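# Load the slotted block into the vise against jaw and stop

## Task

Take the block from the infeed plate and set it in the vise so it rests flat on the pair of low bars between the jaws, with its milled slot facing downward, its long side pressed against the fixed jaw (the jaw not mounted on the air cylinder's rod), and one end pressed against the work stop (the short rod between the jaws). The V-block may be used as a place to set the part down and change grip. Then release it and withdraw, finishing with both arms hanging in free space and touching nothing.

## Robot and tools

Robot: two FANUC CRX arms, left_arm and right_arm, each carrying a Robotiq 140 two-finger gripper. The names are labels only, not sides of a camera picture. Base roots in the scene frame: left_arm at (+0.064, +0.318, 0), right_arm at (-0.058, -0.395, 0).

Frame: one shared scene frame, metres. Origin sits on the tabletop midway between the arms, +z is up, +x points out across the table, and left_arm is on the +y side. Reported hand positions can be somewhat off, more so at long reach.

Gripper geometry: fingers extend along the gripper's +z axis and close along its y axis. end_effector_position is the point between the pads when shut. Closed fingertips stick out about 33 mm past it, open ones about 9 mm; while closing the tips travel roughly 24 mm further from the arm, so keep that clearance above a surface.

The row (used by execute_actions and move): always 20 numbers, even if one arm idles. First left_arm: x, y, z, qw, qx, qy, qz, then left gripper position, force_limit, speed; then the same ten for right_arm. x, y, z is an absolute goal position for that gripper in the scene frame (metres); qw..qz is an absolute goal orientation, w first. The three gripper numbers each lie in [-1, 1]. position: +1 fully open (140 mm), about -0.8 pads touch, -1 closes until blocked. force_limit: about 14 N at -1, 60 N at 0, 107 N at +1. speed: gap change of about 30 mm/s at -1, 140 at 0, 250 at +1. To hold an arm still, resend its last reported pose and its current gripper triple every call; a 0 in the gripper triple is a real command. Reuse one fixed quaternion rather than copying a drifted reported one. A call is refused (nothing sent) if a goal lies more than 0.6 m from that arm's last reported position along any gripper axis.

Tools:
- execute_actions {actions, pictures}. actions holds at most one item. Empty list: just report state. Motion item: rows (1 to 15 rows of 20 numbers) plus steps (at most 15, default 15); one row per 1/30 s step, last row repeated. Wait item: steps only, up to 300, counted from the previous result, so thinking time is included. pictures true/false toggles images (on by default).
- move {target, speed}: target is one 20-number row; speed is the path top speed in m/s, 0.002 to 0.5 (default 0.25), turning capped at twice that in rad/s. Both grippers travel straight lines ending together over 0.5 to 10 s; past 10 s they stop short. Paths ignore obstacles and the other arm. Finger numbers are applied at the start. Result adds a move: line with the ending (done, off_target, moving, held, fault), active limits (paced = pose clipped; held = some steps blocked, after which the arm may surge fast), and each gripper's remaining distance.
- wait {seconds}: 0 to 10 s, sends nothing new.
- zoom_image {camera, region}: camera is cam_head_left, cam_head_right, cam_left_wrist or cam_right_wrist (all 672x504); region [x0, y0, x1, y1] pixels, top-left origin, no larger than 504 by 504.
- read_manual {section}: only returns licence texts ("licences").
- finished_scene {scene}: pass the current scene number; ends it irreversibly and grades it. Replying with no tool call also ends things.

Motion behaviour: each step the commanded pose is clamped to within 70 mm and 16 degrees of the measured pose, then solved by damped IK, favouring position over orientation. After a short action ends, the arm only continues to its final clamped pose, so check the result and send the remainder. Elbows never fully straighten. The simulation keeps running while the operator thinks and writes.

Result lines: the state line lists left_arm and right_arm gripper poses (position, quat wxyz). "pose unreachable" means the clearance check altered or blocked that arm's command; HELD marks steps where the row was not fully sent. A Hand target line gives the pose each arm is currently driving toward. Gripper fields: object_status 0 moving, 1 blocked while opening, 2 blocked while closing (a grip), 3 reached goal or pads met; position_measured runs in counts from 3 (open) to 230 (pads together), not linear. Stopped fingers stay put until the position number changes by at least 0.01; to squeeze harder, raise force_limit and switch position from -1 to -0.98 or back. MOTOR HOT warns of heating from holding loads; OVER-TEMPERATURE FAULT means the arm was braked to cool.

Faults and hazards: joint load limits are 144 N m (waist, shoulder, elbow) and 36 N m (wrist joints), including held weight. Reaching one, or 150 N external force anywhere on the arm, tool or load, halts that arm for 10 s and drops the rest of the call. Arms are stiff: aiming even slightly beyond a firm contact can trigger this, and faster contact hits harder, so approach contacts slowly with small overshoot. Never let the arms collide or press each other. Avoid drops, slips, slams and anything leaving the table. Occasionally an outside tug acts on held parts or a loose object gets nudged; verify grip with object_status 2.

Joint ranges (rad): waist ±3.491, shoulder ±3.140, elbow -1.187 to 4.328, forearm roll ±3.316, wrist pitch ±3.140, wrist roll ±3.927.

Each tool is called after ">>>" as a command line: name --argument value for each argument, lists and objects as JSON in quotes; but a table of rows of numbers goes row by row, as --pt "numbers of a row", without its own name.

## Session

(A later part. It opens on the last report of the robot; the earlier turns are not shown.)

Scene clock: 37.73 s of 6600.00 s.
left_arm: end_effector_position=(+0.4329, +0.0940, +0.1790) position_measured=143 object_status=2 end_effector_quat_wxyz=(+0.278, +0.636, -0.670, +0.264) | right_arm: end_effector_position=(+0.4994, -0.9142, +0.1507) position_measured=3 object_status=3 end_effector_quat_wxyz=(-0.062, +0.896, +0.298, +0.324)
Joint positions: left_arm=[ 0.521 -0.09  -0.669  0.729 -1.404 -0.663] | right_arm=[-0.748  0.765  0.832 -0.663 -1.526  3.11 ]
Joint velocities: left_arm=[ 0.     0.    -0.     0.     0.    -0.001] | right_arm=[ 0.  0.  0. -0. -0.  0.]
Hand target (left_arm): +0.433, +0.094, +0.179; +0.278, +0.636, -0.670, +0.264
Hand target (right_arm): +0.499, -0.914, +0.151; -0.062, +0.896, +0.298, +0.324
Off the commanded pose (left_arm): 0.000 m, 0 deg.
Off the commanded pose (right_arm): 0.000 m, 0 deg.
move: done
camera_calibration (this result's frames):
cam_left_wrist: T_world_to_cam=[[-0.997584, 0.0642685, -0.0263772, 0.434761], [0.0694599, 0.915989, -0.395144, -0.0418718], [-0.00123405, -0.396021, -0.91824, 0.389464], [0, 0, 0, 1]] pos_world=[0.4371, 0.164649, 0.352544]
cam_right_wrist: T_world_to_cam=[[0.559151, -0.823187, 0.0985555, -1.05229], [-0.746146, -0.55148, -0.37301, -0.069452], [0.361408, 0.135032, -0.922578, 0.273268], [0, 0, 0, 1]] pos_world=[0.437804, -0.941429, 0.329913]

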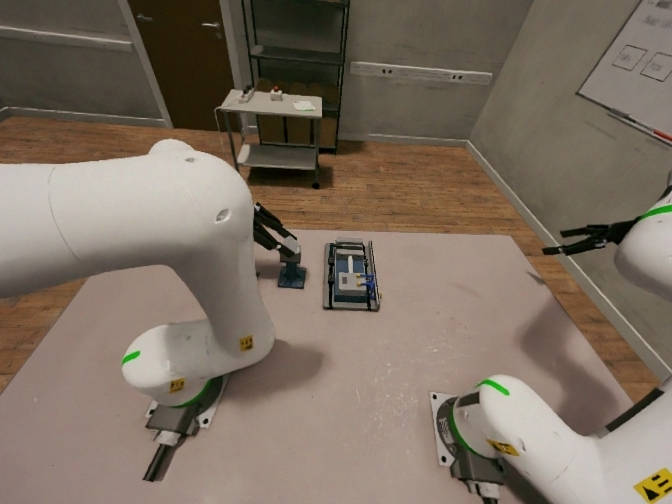

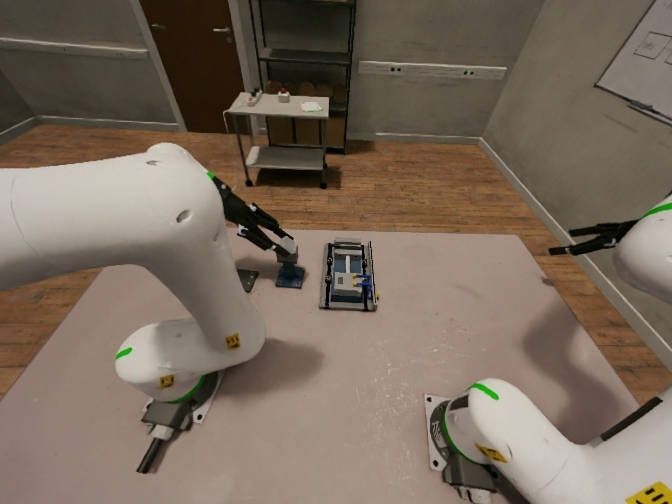

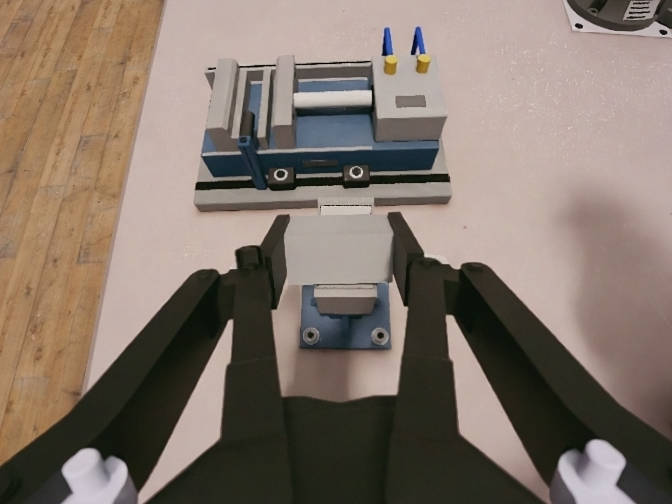

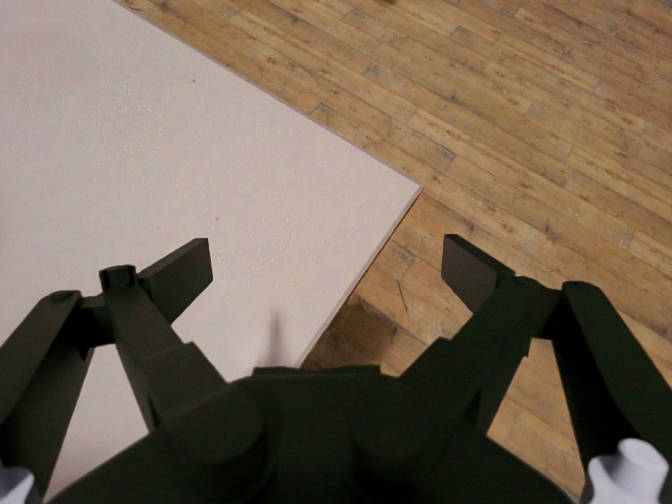

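>>> move --target '[0.431,0.094,0.175,0.278,0.636,-0.67,0.264,-1,0,0,0.4994,-0.9142,0.1507,-0.062,0.896,0.298,0.324,1,0,0]' --speed 0.01

>>> move --target '[0.431,0.094,0.175,0.278,0.636,-0.67,0.264,0.4,0,-0.5,0.4994,-0.9142,0.1507,-0.062,0.896,0.298,0.324,1,0,0]'

>>> move --target '[0.431,0.068,0.173,-0.278,0.636,-0.67,-0.264,0.4,0,-0.5,0.4994,-0.9142,0.1507,-0.062,0.896,0.298,0.324,1,0,0]' --speed 0.3

Scene clock: 44.80 s of 6600.00 s.
left_arm: end_effector_position=(+0.4310, +0.0940, +0.1750) position_measured=143 object_status=2 end_effector_quat_wxyz=(+0.278, +0.636, -0.670, +0.264) | right_arm: end_effector_position=(+0.4994, -0.9142, +0.1507) position_measured=3 object_status=3 end_effector_quat_wxyz=(-0.062, +0.896, +0.298, +0.324)
Joint positions: left_arm=[ 0.523 -0.091 -0.68   0.73  -1.398 -0.671] | right_arm=[-0.748  0.765  0.832 -0.663 -1.526  3.11 ]
Joint velocities: left_arm=[ 0.     0.    -0.001 -0.     0.003 -0.   ] | right_arm=[-0.     0.    -0.001  0.     0.     0.   ]
Hand target (left_arm): +0.431, +0.094, +0.175; +0.278, +0.636, -0.670, +0.264
Hand target (right_arm): +0.499, -0.914, +0.151; -0.062, +0.896, +0.298, +0.324
Off the commanded pose (left_arm): 0.000 m, 0 deg.
Off the commanded pose (right_arm): 0.000 m, 0 deg.
After step 90, 3.37 s passed at rest.
move: done
camera_calibration (this result's frames):
cam_left_wrist: T_world_to_cam=[[-0.997594, 0.0640909, -0.0264133, 0.432806], [0.069311, 0.915971, -0.395214, -0.0432559], [-0.00113577, -0.396094, -0.918209, 0.385713], [0, 0, 0, 1]] pos_world=[0.435201, 0.164661, 0.348502]
cam_right_wrist: T_world_to_cam=[[0.559151, -0.823187, 0.0985559, -1.05229], [-0.746146, -0.55148, -0.37301, -0.0694522], [0.361409, 0.135032, -0.922578, 0.273268], [0, 0, 0, 1]] pos_world=[0.437804, -0.941429, 0.329913]

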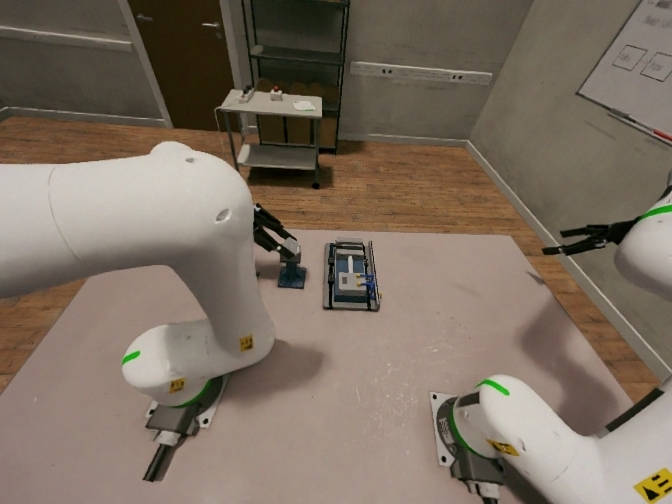

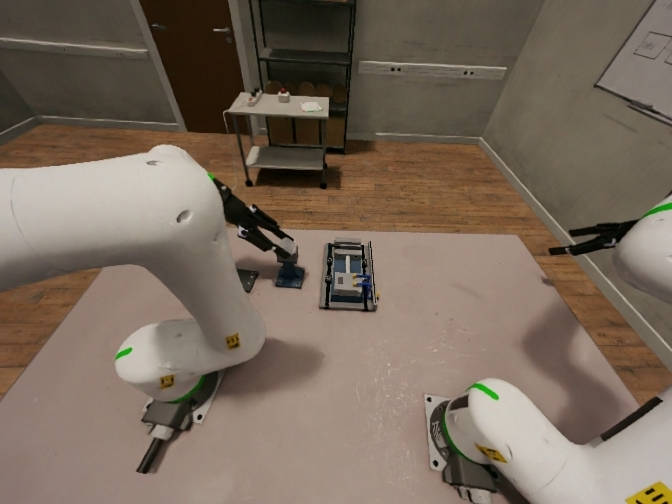

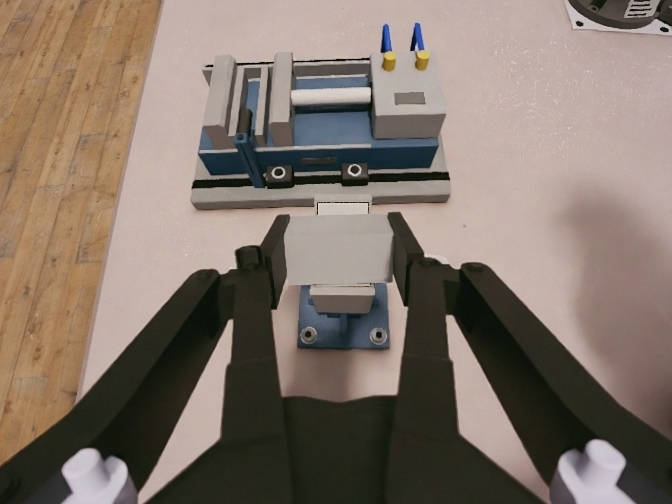

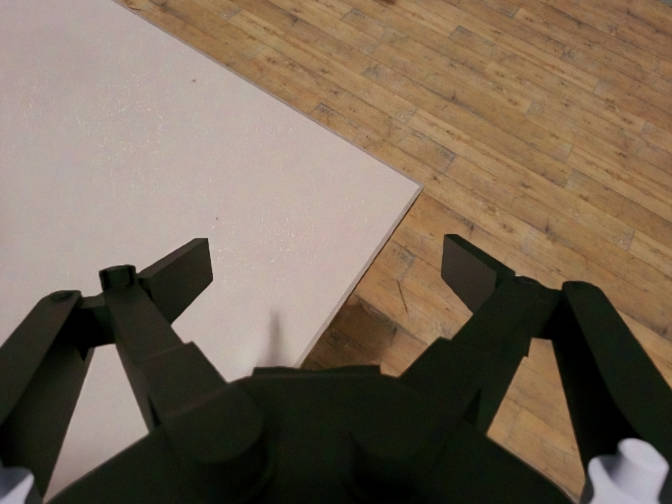

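Scene clock: 45.50 s of 6600.00 s.
left_arm: end_effector_position=(+0.4310, +0.0940, +0.1750) position_measured=78 object_status=0 end_effector_quat_wxyz=(+0.278, +0.636, -0.670, +0.264) | right_arm: end_effector_position=(+0.4994, -0.9142, +0.1507) position_measured=3 object_status=3 end_effector_quat_wxyz=(-0.062, +0.896, +0.298, +0.324)
Joint positions: left_arm=[ 0.523 -0.091 -0.68   0.73  -1.398 -0.671] | right_arm=[-0.748  0.765  0.832 -0.663 -1.526  3.11 ]
Joint velocities: left_arm=[-0.     0.     0.001 -0.     0.    -0.001] | right_arm=[-0.     0.    -0.001 -0.001  0.001 -0.   ]
Hand target (left_arm): +0.431, +0.094, +0.175; +0.278, +0.636, -0.670, +0.264
Hand target (right_arm): +0.499, -0.914, +0.151; -0.062, +0.896, +0.298, +0.324
Off the commanded pose (left_arm): 0.000 m, 0 deg.
Off the commanded pose (right_arm): 0.000 m, 0 deg.
move: done
camera_calibration (this result's frames):
cam_left_wrist: T_world_to_cam=[[-0.997595, 0.0640653, -0.0264474, 0.432826], [0.069301, 0.915971, -0.395215, -0.0432505], [-0.00109459, -0.396098, -0.918208, 0.385701], [0, 0, 0, 1]] pos_world=[0.435204, 0.164662, 0.348507]
cam_right_wrist: T_world_to_cam=[[0.559151, -0.823187, 0.0985558, -1.05229], [-0.746146, -0.55148, -0.37301, -0.0694523], [0.361408, 0.135032, -0.922578, 0.273268], [0, 0, 0, 1]] pos_world=[0.437804, -0.941429, 0.329913]

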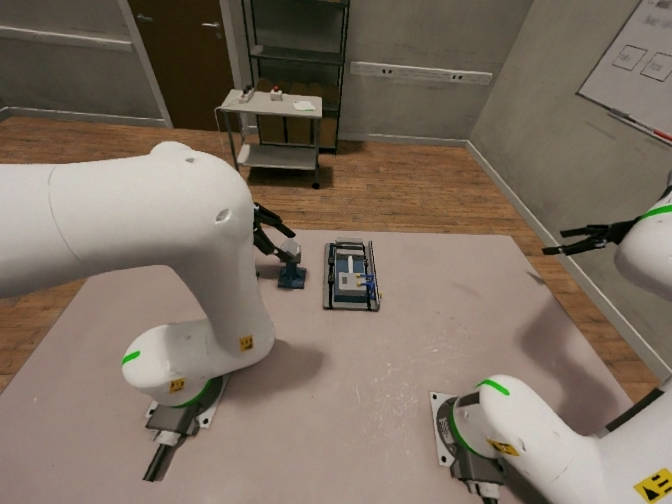

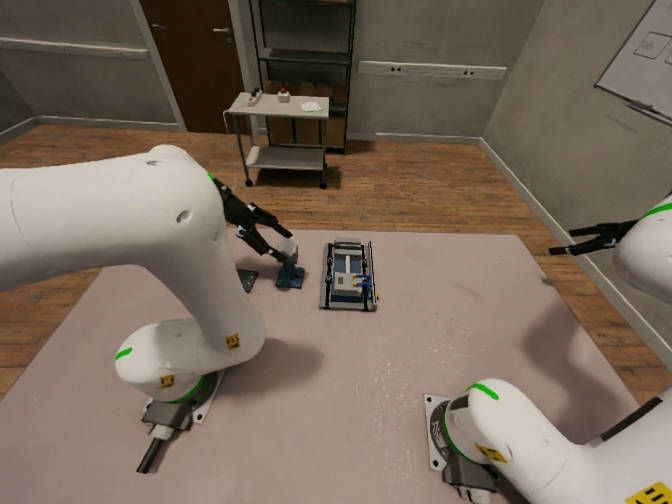

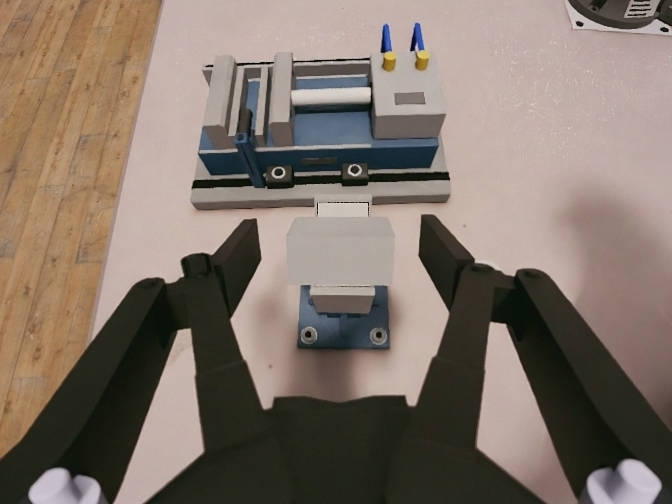

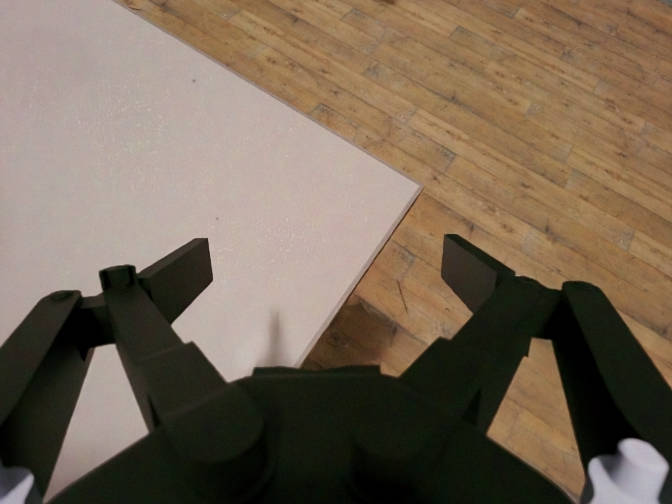

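Scene clock: 48.53 s of 6600.00 s.
left_arm: end_effector_position=(+0.4320, +0.0686, +0.1740) position_measured=78 object_status=3 end_effector_quat_wxyz=(-0.280, +0.636, -0.670, -0.261) | right_arm: end_effector_position=(+0.4994, -0.9142, +0.1507) position_measured=3 object_status=3 end_effector_quat_wxyz=(-0.062, +0.896, +0.298, +0.324)
Joint positions: left_arm=[-0.59   0.469  0.351 -0.611 -1.962  0.642] | right_arm=[-0.748  0.765  0.832 -0.663 -1.526  3.11 ]
Joint velocities: left_arm=[-0.     0.002  0.001 -0.     0.    -0.   ] | right_arm=[ 0.    -0.     0.001 -0.    -0.001  0.   ]
Hand target (left_arm): +0.432, +0.069, +0.174; -0.279, +0.636, -0.670, -0.261
Hand target (right_arm): +0.499, -0.914, +0.151; -0.062, +0.896, +0.298, +0.324
Off the commanded pose (left_arm): 0.002 m, 0 deg.
Off the commanded pose (right_arm): 0.000 m, 0 deg.
move: done
camera_calibration (this result's frames):
cam_left_wrist: T_world_to_cam=[[-0.996751, 0.0803062, 0.00620658, 0.428308], [0.0373869, 0.393034, 0.918764, -0.199472], [0.0713431, 0.916011, -0.394759, 0.162302], [0, 0, 0, 1]] pos_world=[0.422795, -0.104667, 0.24468]
cam_right_wrist: T_world_to_cam=[[0.559151, -0.823187, 0.0985553, -1.05228], [-0.746146, -0.55148, -0.37301, -0.0694521], [0.361408, 0.135032, -0.922578, 0.273268], [0, 0, 0, 1]] pos_world=[0.437804, -0.941429, 0.329913]

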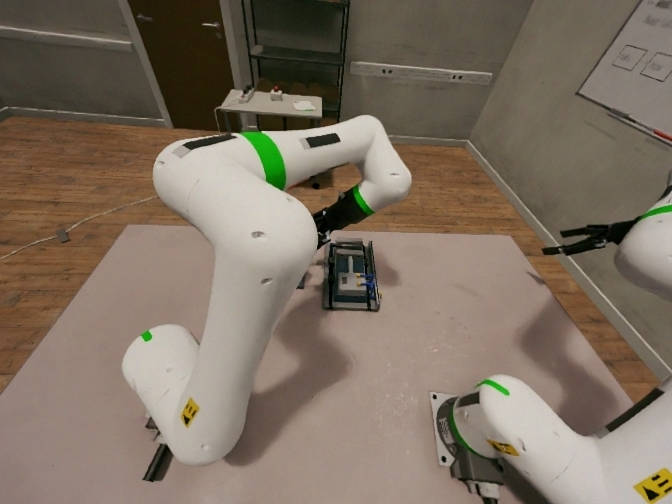

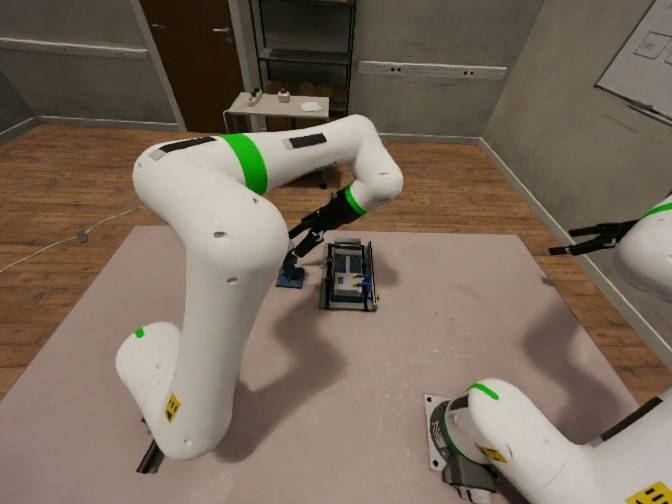

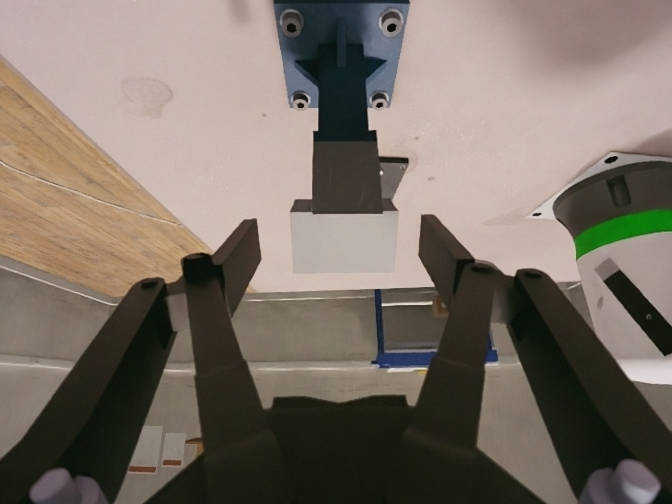

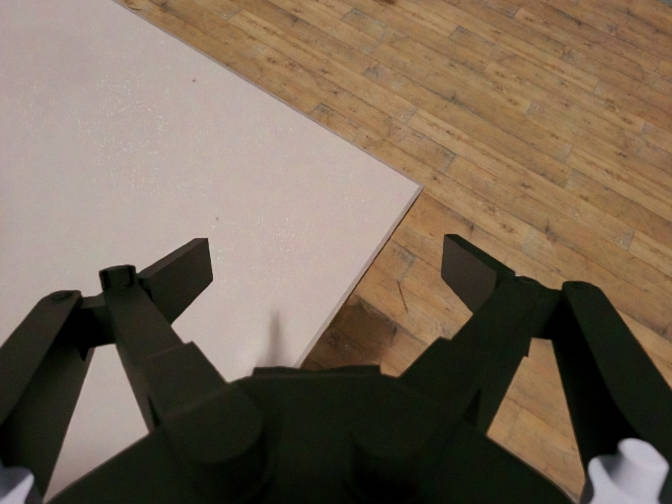

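>>> move --target '[0.430,0.063,0.167,-0.278,0.636,-0.67,-0.264,0.4,0,-0.5,0.4994,-0.9142,0.1507,-0.062,0.896,0.298,0.324,1,0,0]' --speed 0.05

>>> move --target '[0.430,0.063,0.167,-0.278,0.636,-0.67,-0.264,-1,0,-0.5,0.4994,-0.9142,0.1507,-0.062,0.896,0.298,0.324,1,0,0]'

>>> move --target '[0.430,0.063,0.23,-0.278,0.636,-0.67,-0.264,-1,0,-0.5,0.4994,-0.9142,0.1507,-0.062,0.896,0.298,0.324,1,0,0]' --speed 0.1

>>> move --target '[0.47,-0.14,0.21,0,1,0,0,-1,0,-0.5,0.4994,-0.9142,0.1507,-0.062,0.896,0.298,0.324,1,0,0]' --speed 0.3

>>> zoom_image --camera "cam_left_wrist" --region '[220,80,460,300]'

Scene clock: 58.33 s of 6600.00 s.
left_arm: end_effector_position=(+0.4300, +0.0630, +0.1670) position_measured=78 object_status=3 end_effector_quat_wxyz=(-0.278, +0.636, -0.670, -0.264) | right_arm: end_effector_position=(+0.4994, -0.9142, +0.1507) position_measured=3 object_status=3 end_effector_quat_wxyz=(-0.062, +0.896, +0.298, +0.324)
Joint positions: left_arm=[-0.596  0.486  0.357 -0.603 -1.961  0.653] | right_arm=[-0.748  0.765  0.832 -0.663 -1.526  3.11 ]
Joint velocities: left_arm=[0.    0.001 0.001 0.    0.001 0.   ] | right_arm=[ 0.    -0.     0.001  0.    -0.     0.   ]
Hand target (left_arm): +0.430, +0.063, +0.167; -0.278, +0.636, -0.670, -0.264
Hand target (right_arm): +0.499, -0.914, +0.151; -0.062, +0.896, +0.298, +0.324
Off the commanded pose (left_arm): 0.000 m, 0 deg.
Off the commanded pose (right_arm): 0.000 m, 0 deg.
After step 90, 6.10 s passed at rest.
move: done
camera_calibration (this result's frames):
cam_left_wrist: T_world_to_cam=[[-0.996865, 0.0781588, 0.0123308, 0.425929], [0.0420368, 0.391105, 0.919386, -0.192713], [0.0670354, 0.917021, -0.393164, 0.166365], [0, 0, 0, 1]] pos_world=[0.421542, -0.110479, 0.237334]
cam_right_wrist: T_world_to_cam=[[0.559151, -0.823187, 0.0985556, -1.05229], [-0.746146, -0.55148, -0.37301, -0.0694521], [0.361408, 0.135032, -0.922578, 0.273268], [0, 0, 0, 1]] pos_world=[0.437804, -0.941429, 0.329913]

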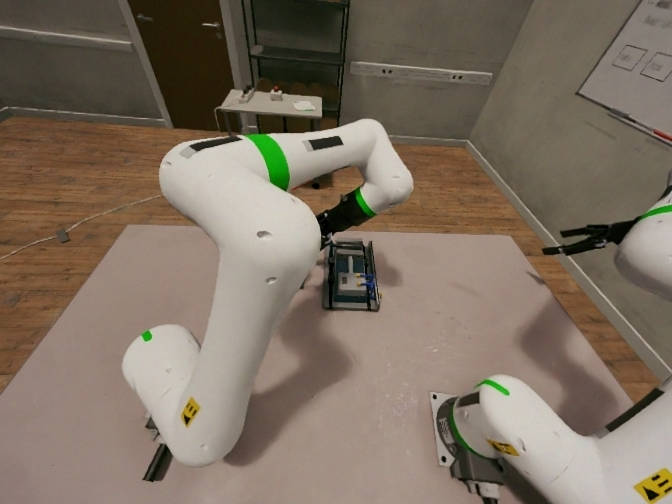

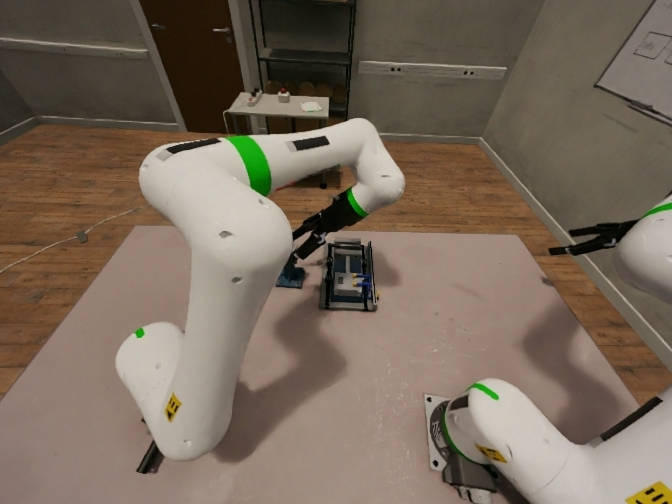

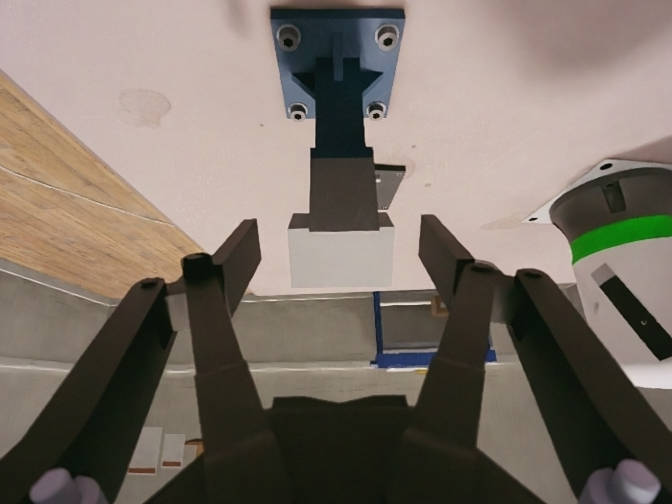

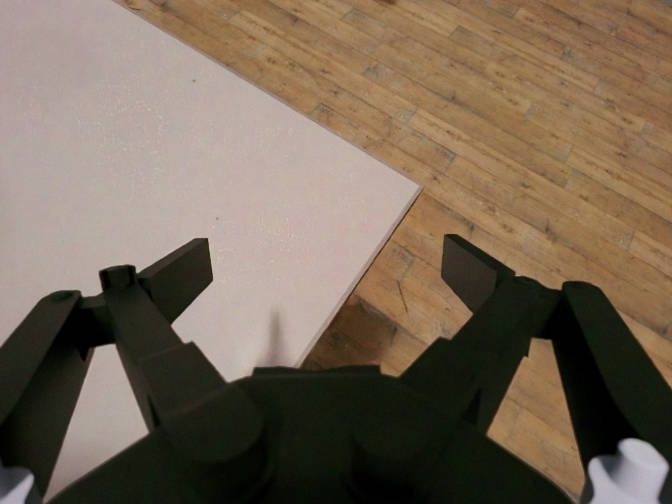

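Scene clock: 59.03 s of 6600.00 s.
left_arm: end_effector_position=(+0.4300, +0.0629, +0.1670) position_measured=143 object_status=2 end_effector_quat_wxyz=(-0.278, +0.636, -0.670, -0.264) | right_arm: end_effector_position=(+0.4994, -0.9142, +0.1507) position_measured=3 object_status=3 end_effector_quat_wxyz=(-0.062, +0.896, +0.298, +0.324)
Joint positions: left_arm=[-0.596  0.486  0.357 -0.603 -1.961  0.653] | right_arm=[-0.748  0.765  0.832 -0.663 -1.526  3.11 ]
Joint velocities: left_arm=[-0.     0.     0.001  0.     0.001  0.   ] | right_arm=[-0.     0.     0.     0.001 -0.001 -0.   ]
Hand target (left_arm): +0.430, +0.063, +0.167; -0.278, +0.636, -0.670, -0.264
Hand target (right_arm): +0.499, -0.914, +0.151; -0.062, +0.896, +0.298, +0.324
Off the commanded pose (left_arm): 0.000 m, 0 deg.
Off the commanded pose (right_arm): 0.000 m, 0 deg.
move: done
camera_calibration (this result's frames):
cam_left_wrist: T_world_to_cam=[[-0.996857, 0.0782743, 0.0122386, 0.425946], [0.0420136, 0.391324, 0.919293, -0.19268], [0.0671678, 0.916918, -0.393382, 0.166496], [0, 0, 0, 1]] pos_world=[0.421519, -0.110603, 0.237413]
cam_right_wrist: T_world_to_cam=[[0.559151, -0.823187, 0.0985555, -1.05229], [-0.746146, -0.55148, -0.37301, -0.069452], [0.361408, 0.135032, -0.922578, 0.273268], [0, 0, 0, 1]] pos_world=[0.437804, -0.941429, 0.329913]

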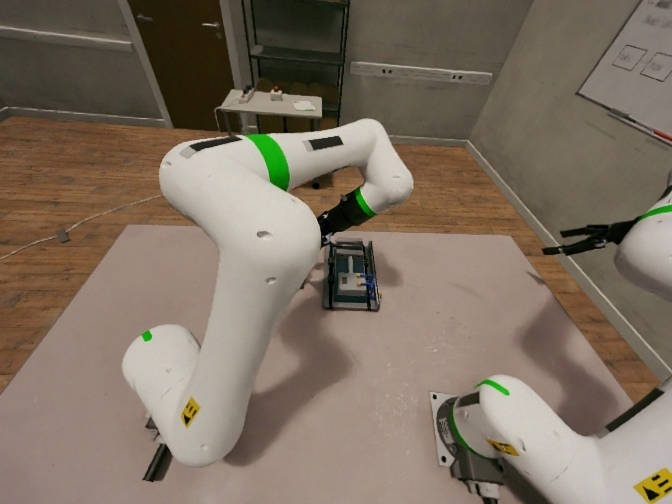

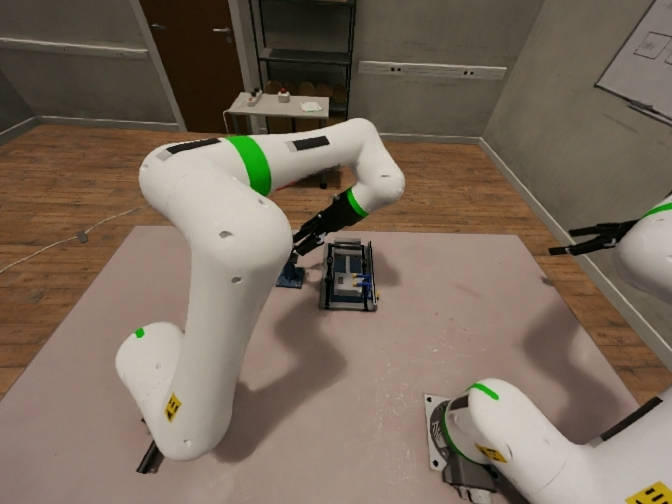

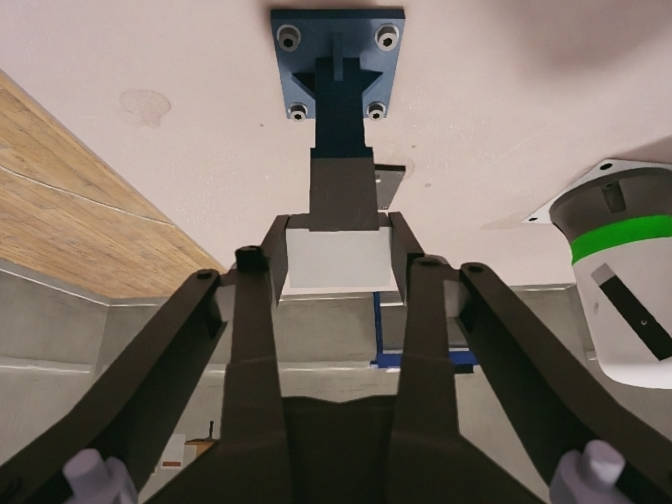

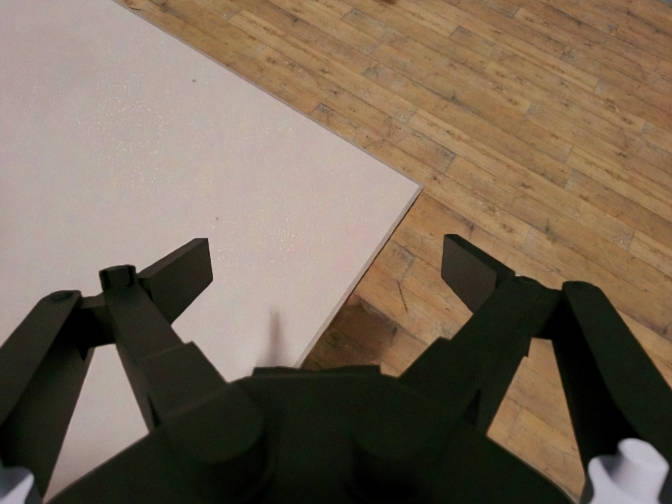

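Scene clock: 60.00 s of 6600.00 s.
left_arm: end_effector_position=(+0.4301, +0.0630, +0.2301) position_measured=143 object_status=2 end_effector_quat_wxyz=(-0.278, +0.636, -0.670, -0.264) | right_arm: end_effector_position=(+0.4994, -0.9142, +0.1507) position_measured=3 object_status=3 end_effector_quat_wxyz=(-0.062, +0.896, +0.298, +0.324)
Joint positions: left_arm=[-0.601  0.45   0.462 -0.641 -2.079  0.566] | right_arm=[-0.748  0.765  0.832 -0.663 -1.526  3.11 ]
Joint velocities: left_arm=[ 0.     0.001  0.001 -0.     0.001  0.   ] | right_arm=[-0. -0.  0. -0. -0. -0.]
Hand target (left_arm): +0.430, +0.063, +0.230; -0.278, +0.636, -0.670, -0.264
Hand target (right_arm): +0.499, -0.914, +0.151; -0.062, +0.896, +0.298, +0.324
Off the commanded pose (left_arm): 0.000 m, 0 deg.
Off the commanded pose (right_arm): 0.000 m, 0 deg.
move: done
camera_calibration (this result's frames):
cam_left_wrist: T_world_to_cam=[[-0.996874, 0.078062, 0.0121648, 0.425262], [0.0418358, 0.390973, 0.919451, -0.250596], [0.0670181, 0.917086, -0.393017, 0.191114], [0, 0, 0, 1]] pos_world=[0.421608, -0.110489, 0.300348]
cam_right_wrist: T_world_to_cam=[[0.559151, -0.823187, 0.0985552, -1.05228], [-0.746146, -0.55148, -0.37301, -0.0694522], [0.361408, 0.135032, -0.922578, 0.273268], [0, 0, 0, 1]] pos_world=[0.437804, -0.941429, 0.329913]

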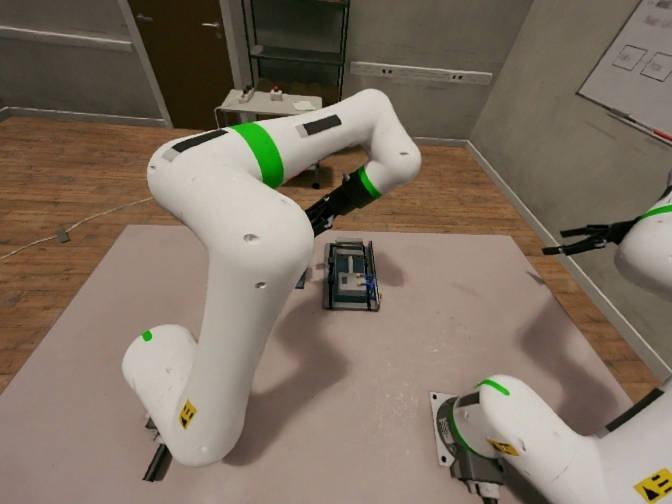

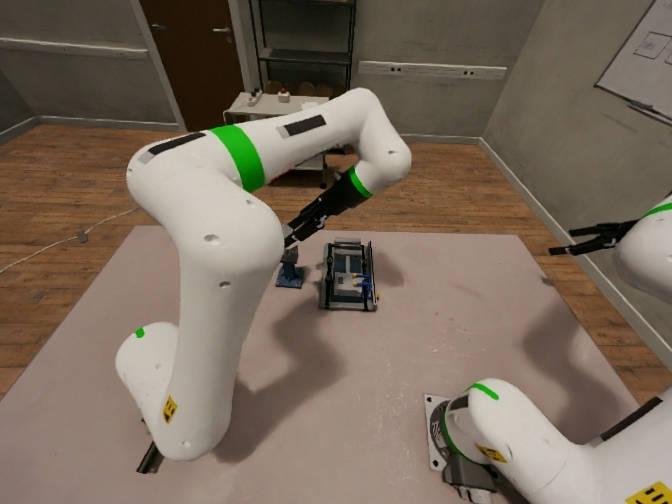

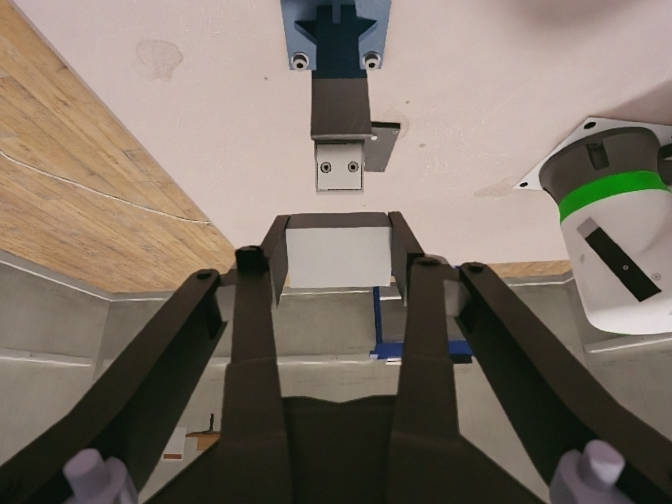

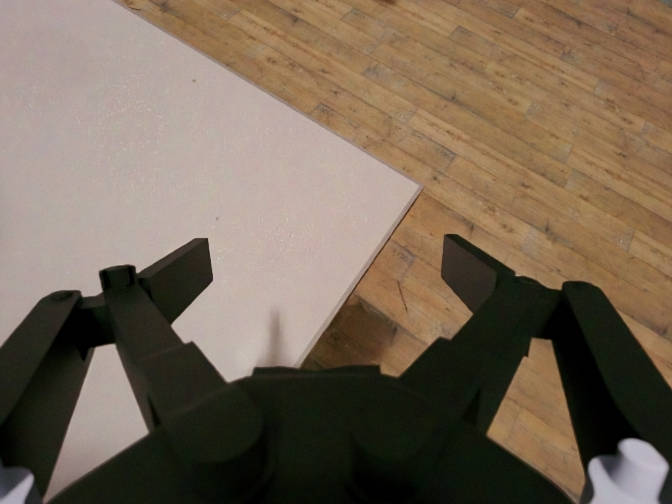

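Scene clock: 63.33 s of 6600.00 s.
left_arm: end_effector_position=(+0.4698, -0.1402, +0.2098) position_measured=143 object_status=2 end_effector_quat_wxyz=(+0.000, +1.000, +0.001, -0.001) | right_arm: end_effector_position=(+0.4994, -0.9142, +0.1507) position_measured=3 object_status=3 end_effector_quat_wxyz=(-0.062, +0.896, +0.298, +0.324)
Joint positions: left_arm=[-0.439  0.424  0.441  0.001 -1.59   2.205] | right_arm=[-0.748  0.765  0.832 -0.663 -1.526  3.11 ]
Joint velocities: left_arm=[-0.    -0.001 -0.002 -0.     0.001  0.   ] | right_arm=[-0.     0.     0.001  0.     0.    -0.   ]
Hand target (left_arm): +0.470, -0.140, +0.210; -0.000, +1.000, +0.001, -0.001
Hand target (right_arm): +0.499, -0.914, +0.151; -0.062, +0.896, +0.298, +0.324
Off the commanded pose (left_arm): 0.000 m, 0 deg.
Off the commanded pose (right_arm): 0.000 m, 0 deg.
move: done
camera_calibration (this result's frames):
cam_left_wrist: T_world_to_cam=[[-0.0247359, -0.999646, -0.00983863, -0.122239], [-0.92768, 0.0192852, 0.372879, 0.363829], [-0.372557, 0.0183506, -0.927828, 0.559571], [0, 0, 0, 1]] pos_world=[0.542965, -0.139481, 0.382319]
cam_right_wrist: T_world_to_cam=[[0.559151, -0.823187, 0.0985553, -1.05229], [-0.746146, -0.551479, -0.37301, -0.0694519], [0.361408, 0.135032, -0.922578, 0.273268], [0, 0, 0, 1]] pos_world=[0.437804, -0.941429, 0.329913]

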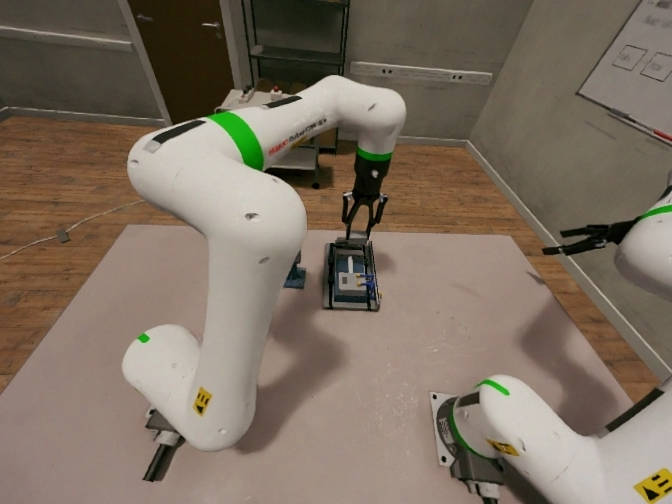

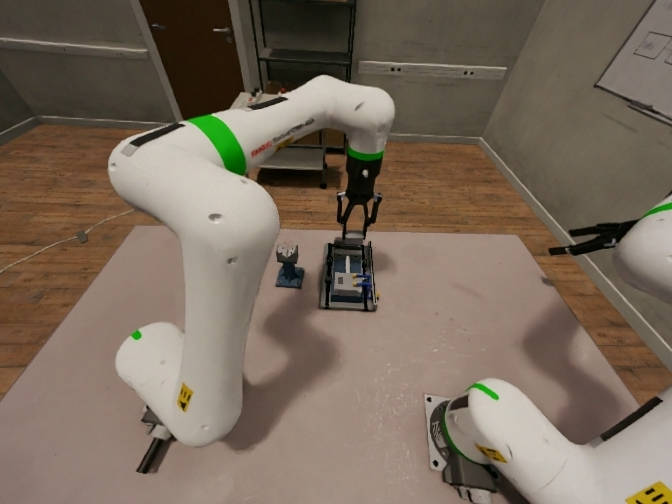

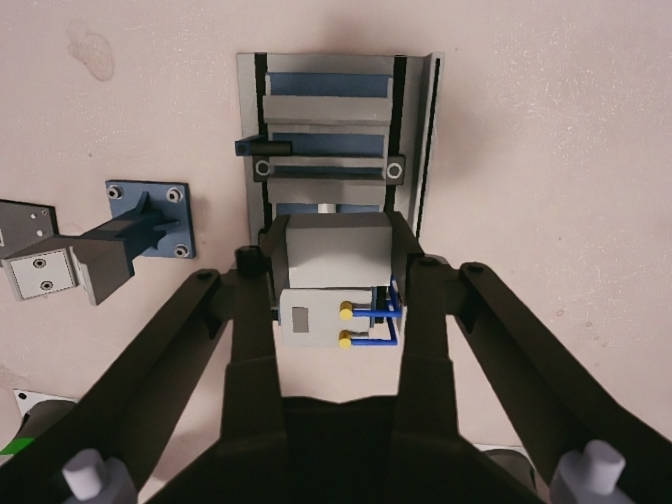

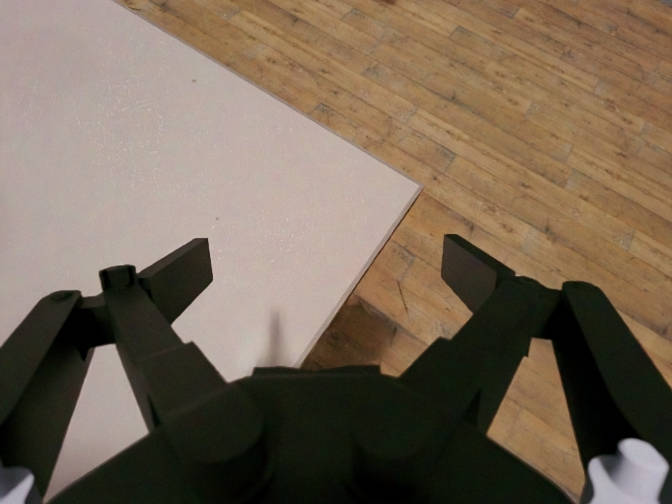

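Region (220, 80, 460, 300) of cam_left_wrist's 672x504 image, scaled by 2.100, with more detail than that image has; it fills the top 462 rows of this view, and the rest is white.

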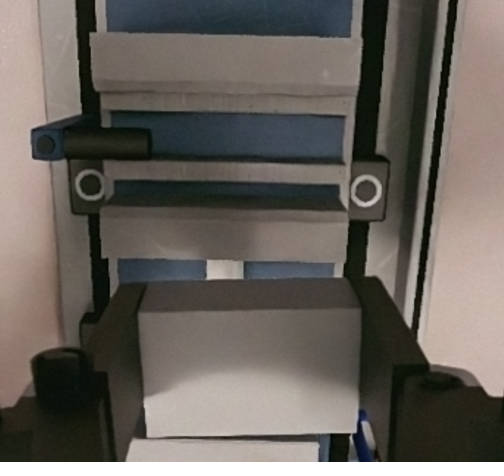

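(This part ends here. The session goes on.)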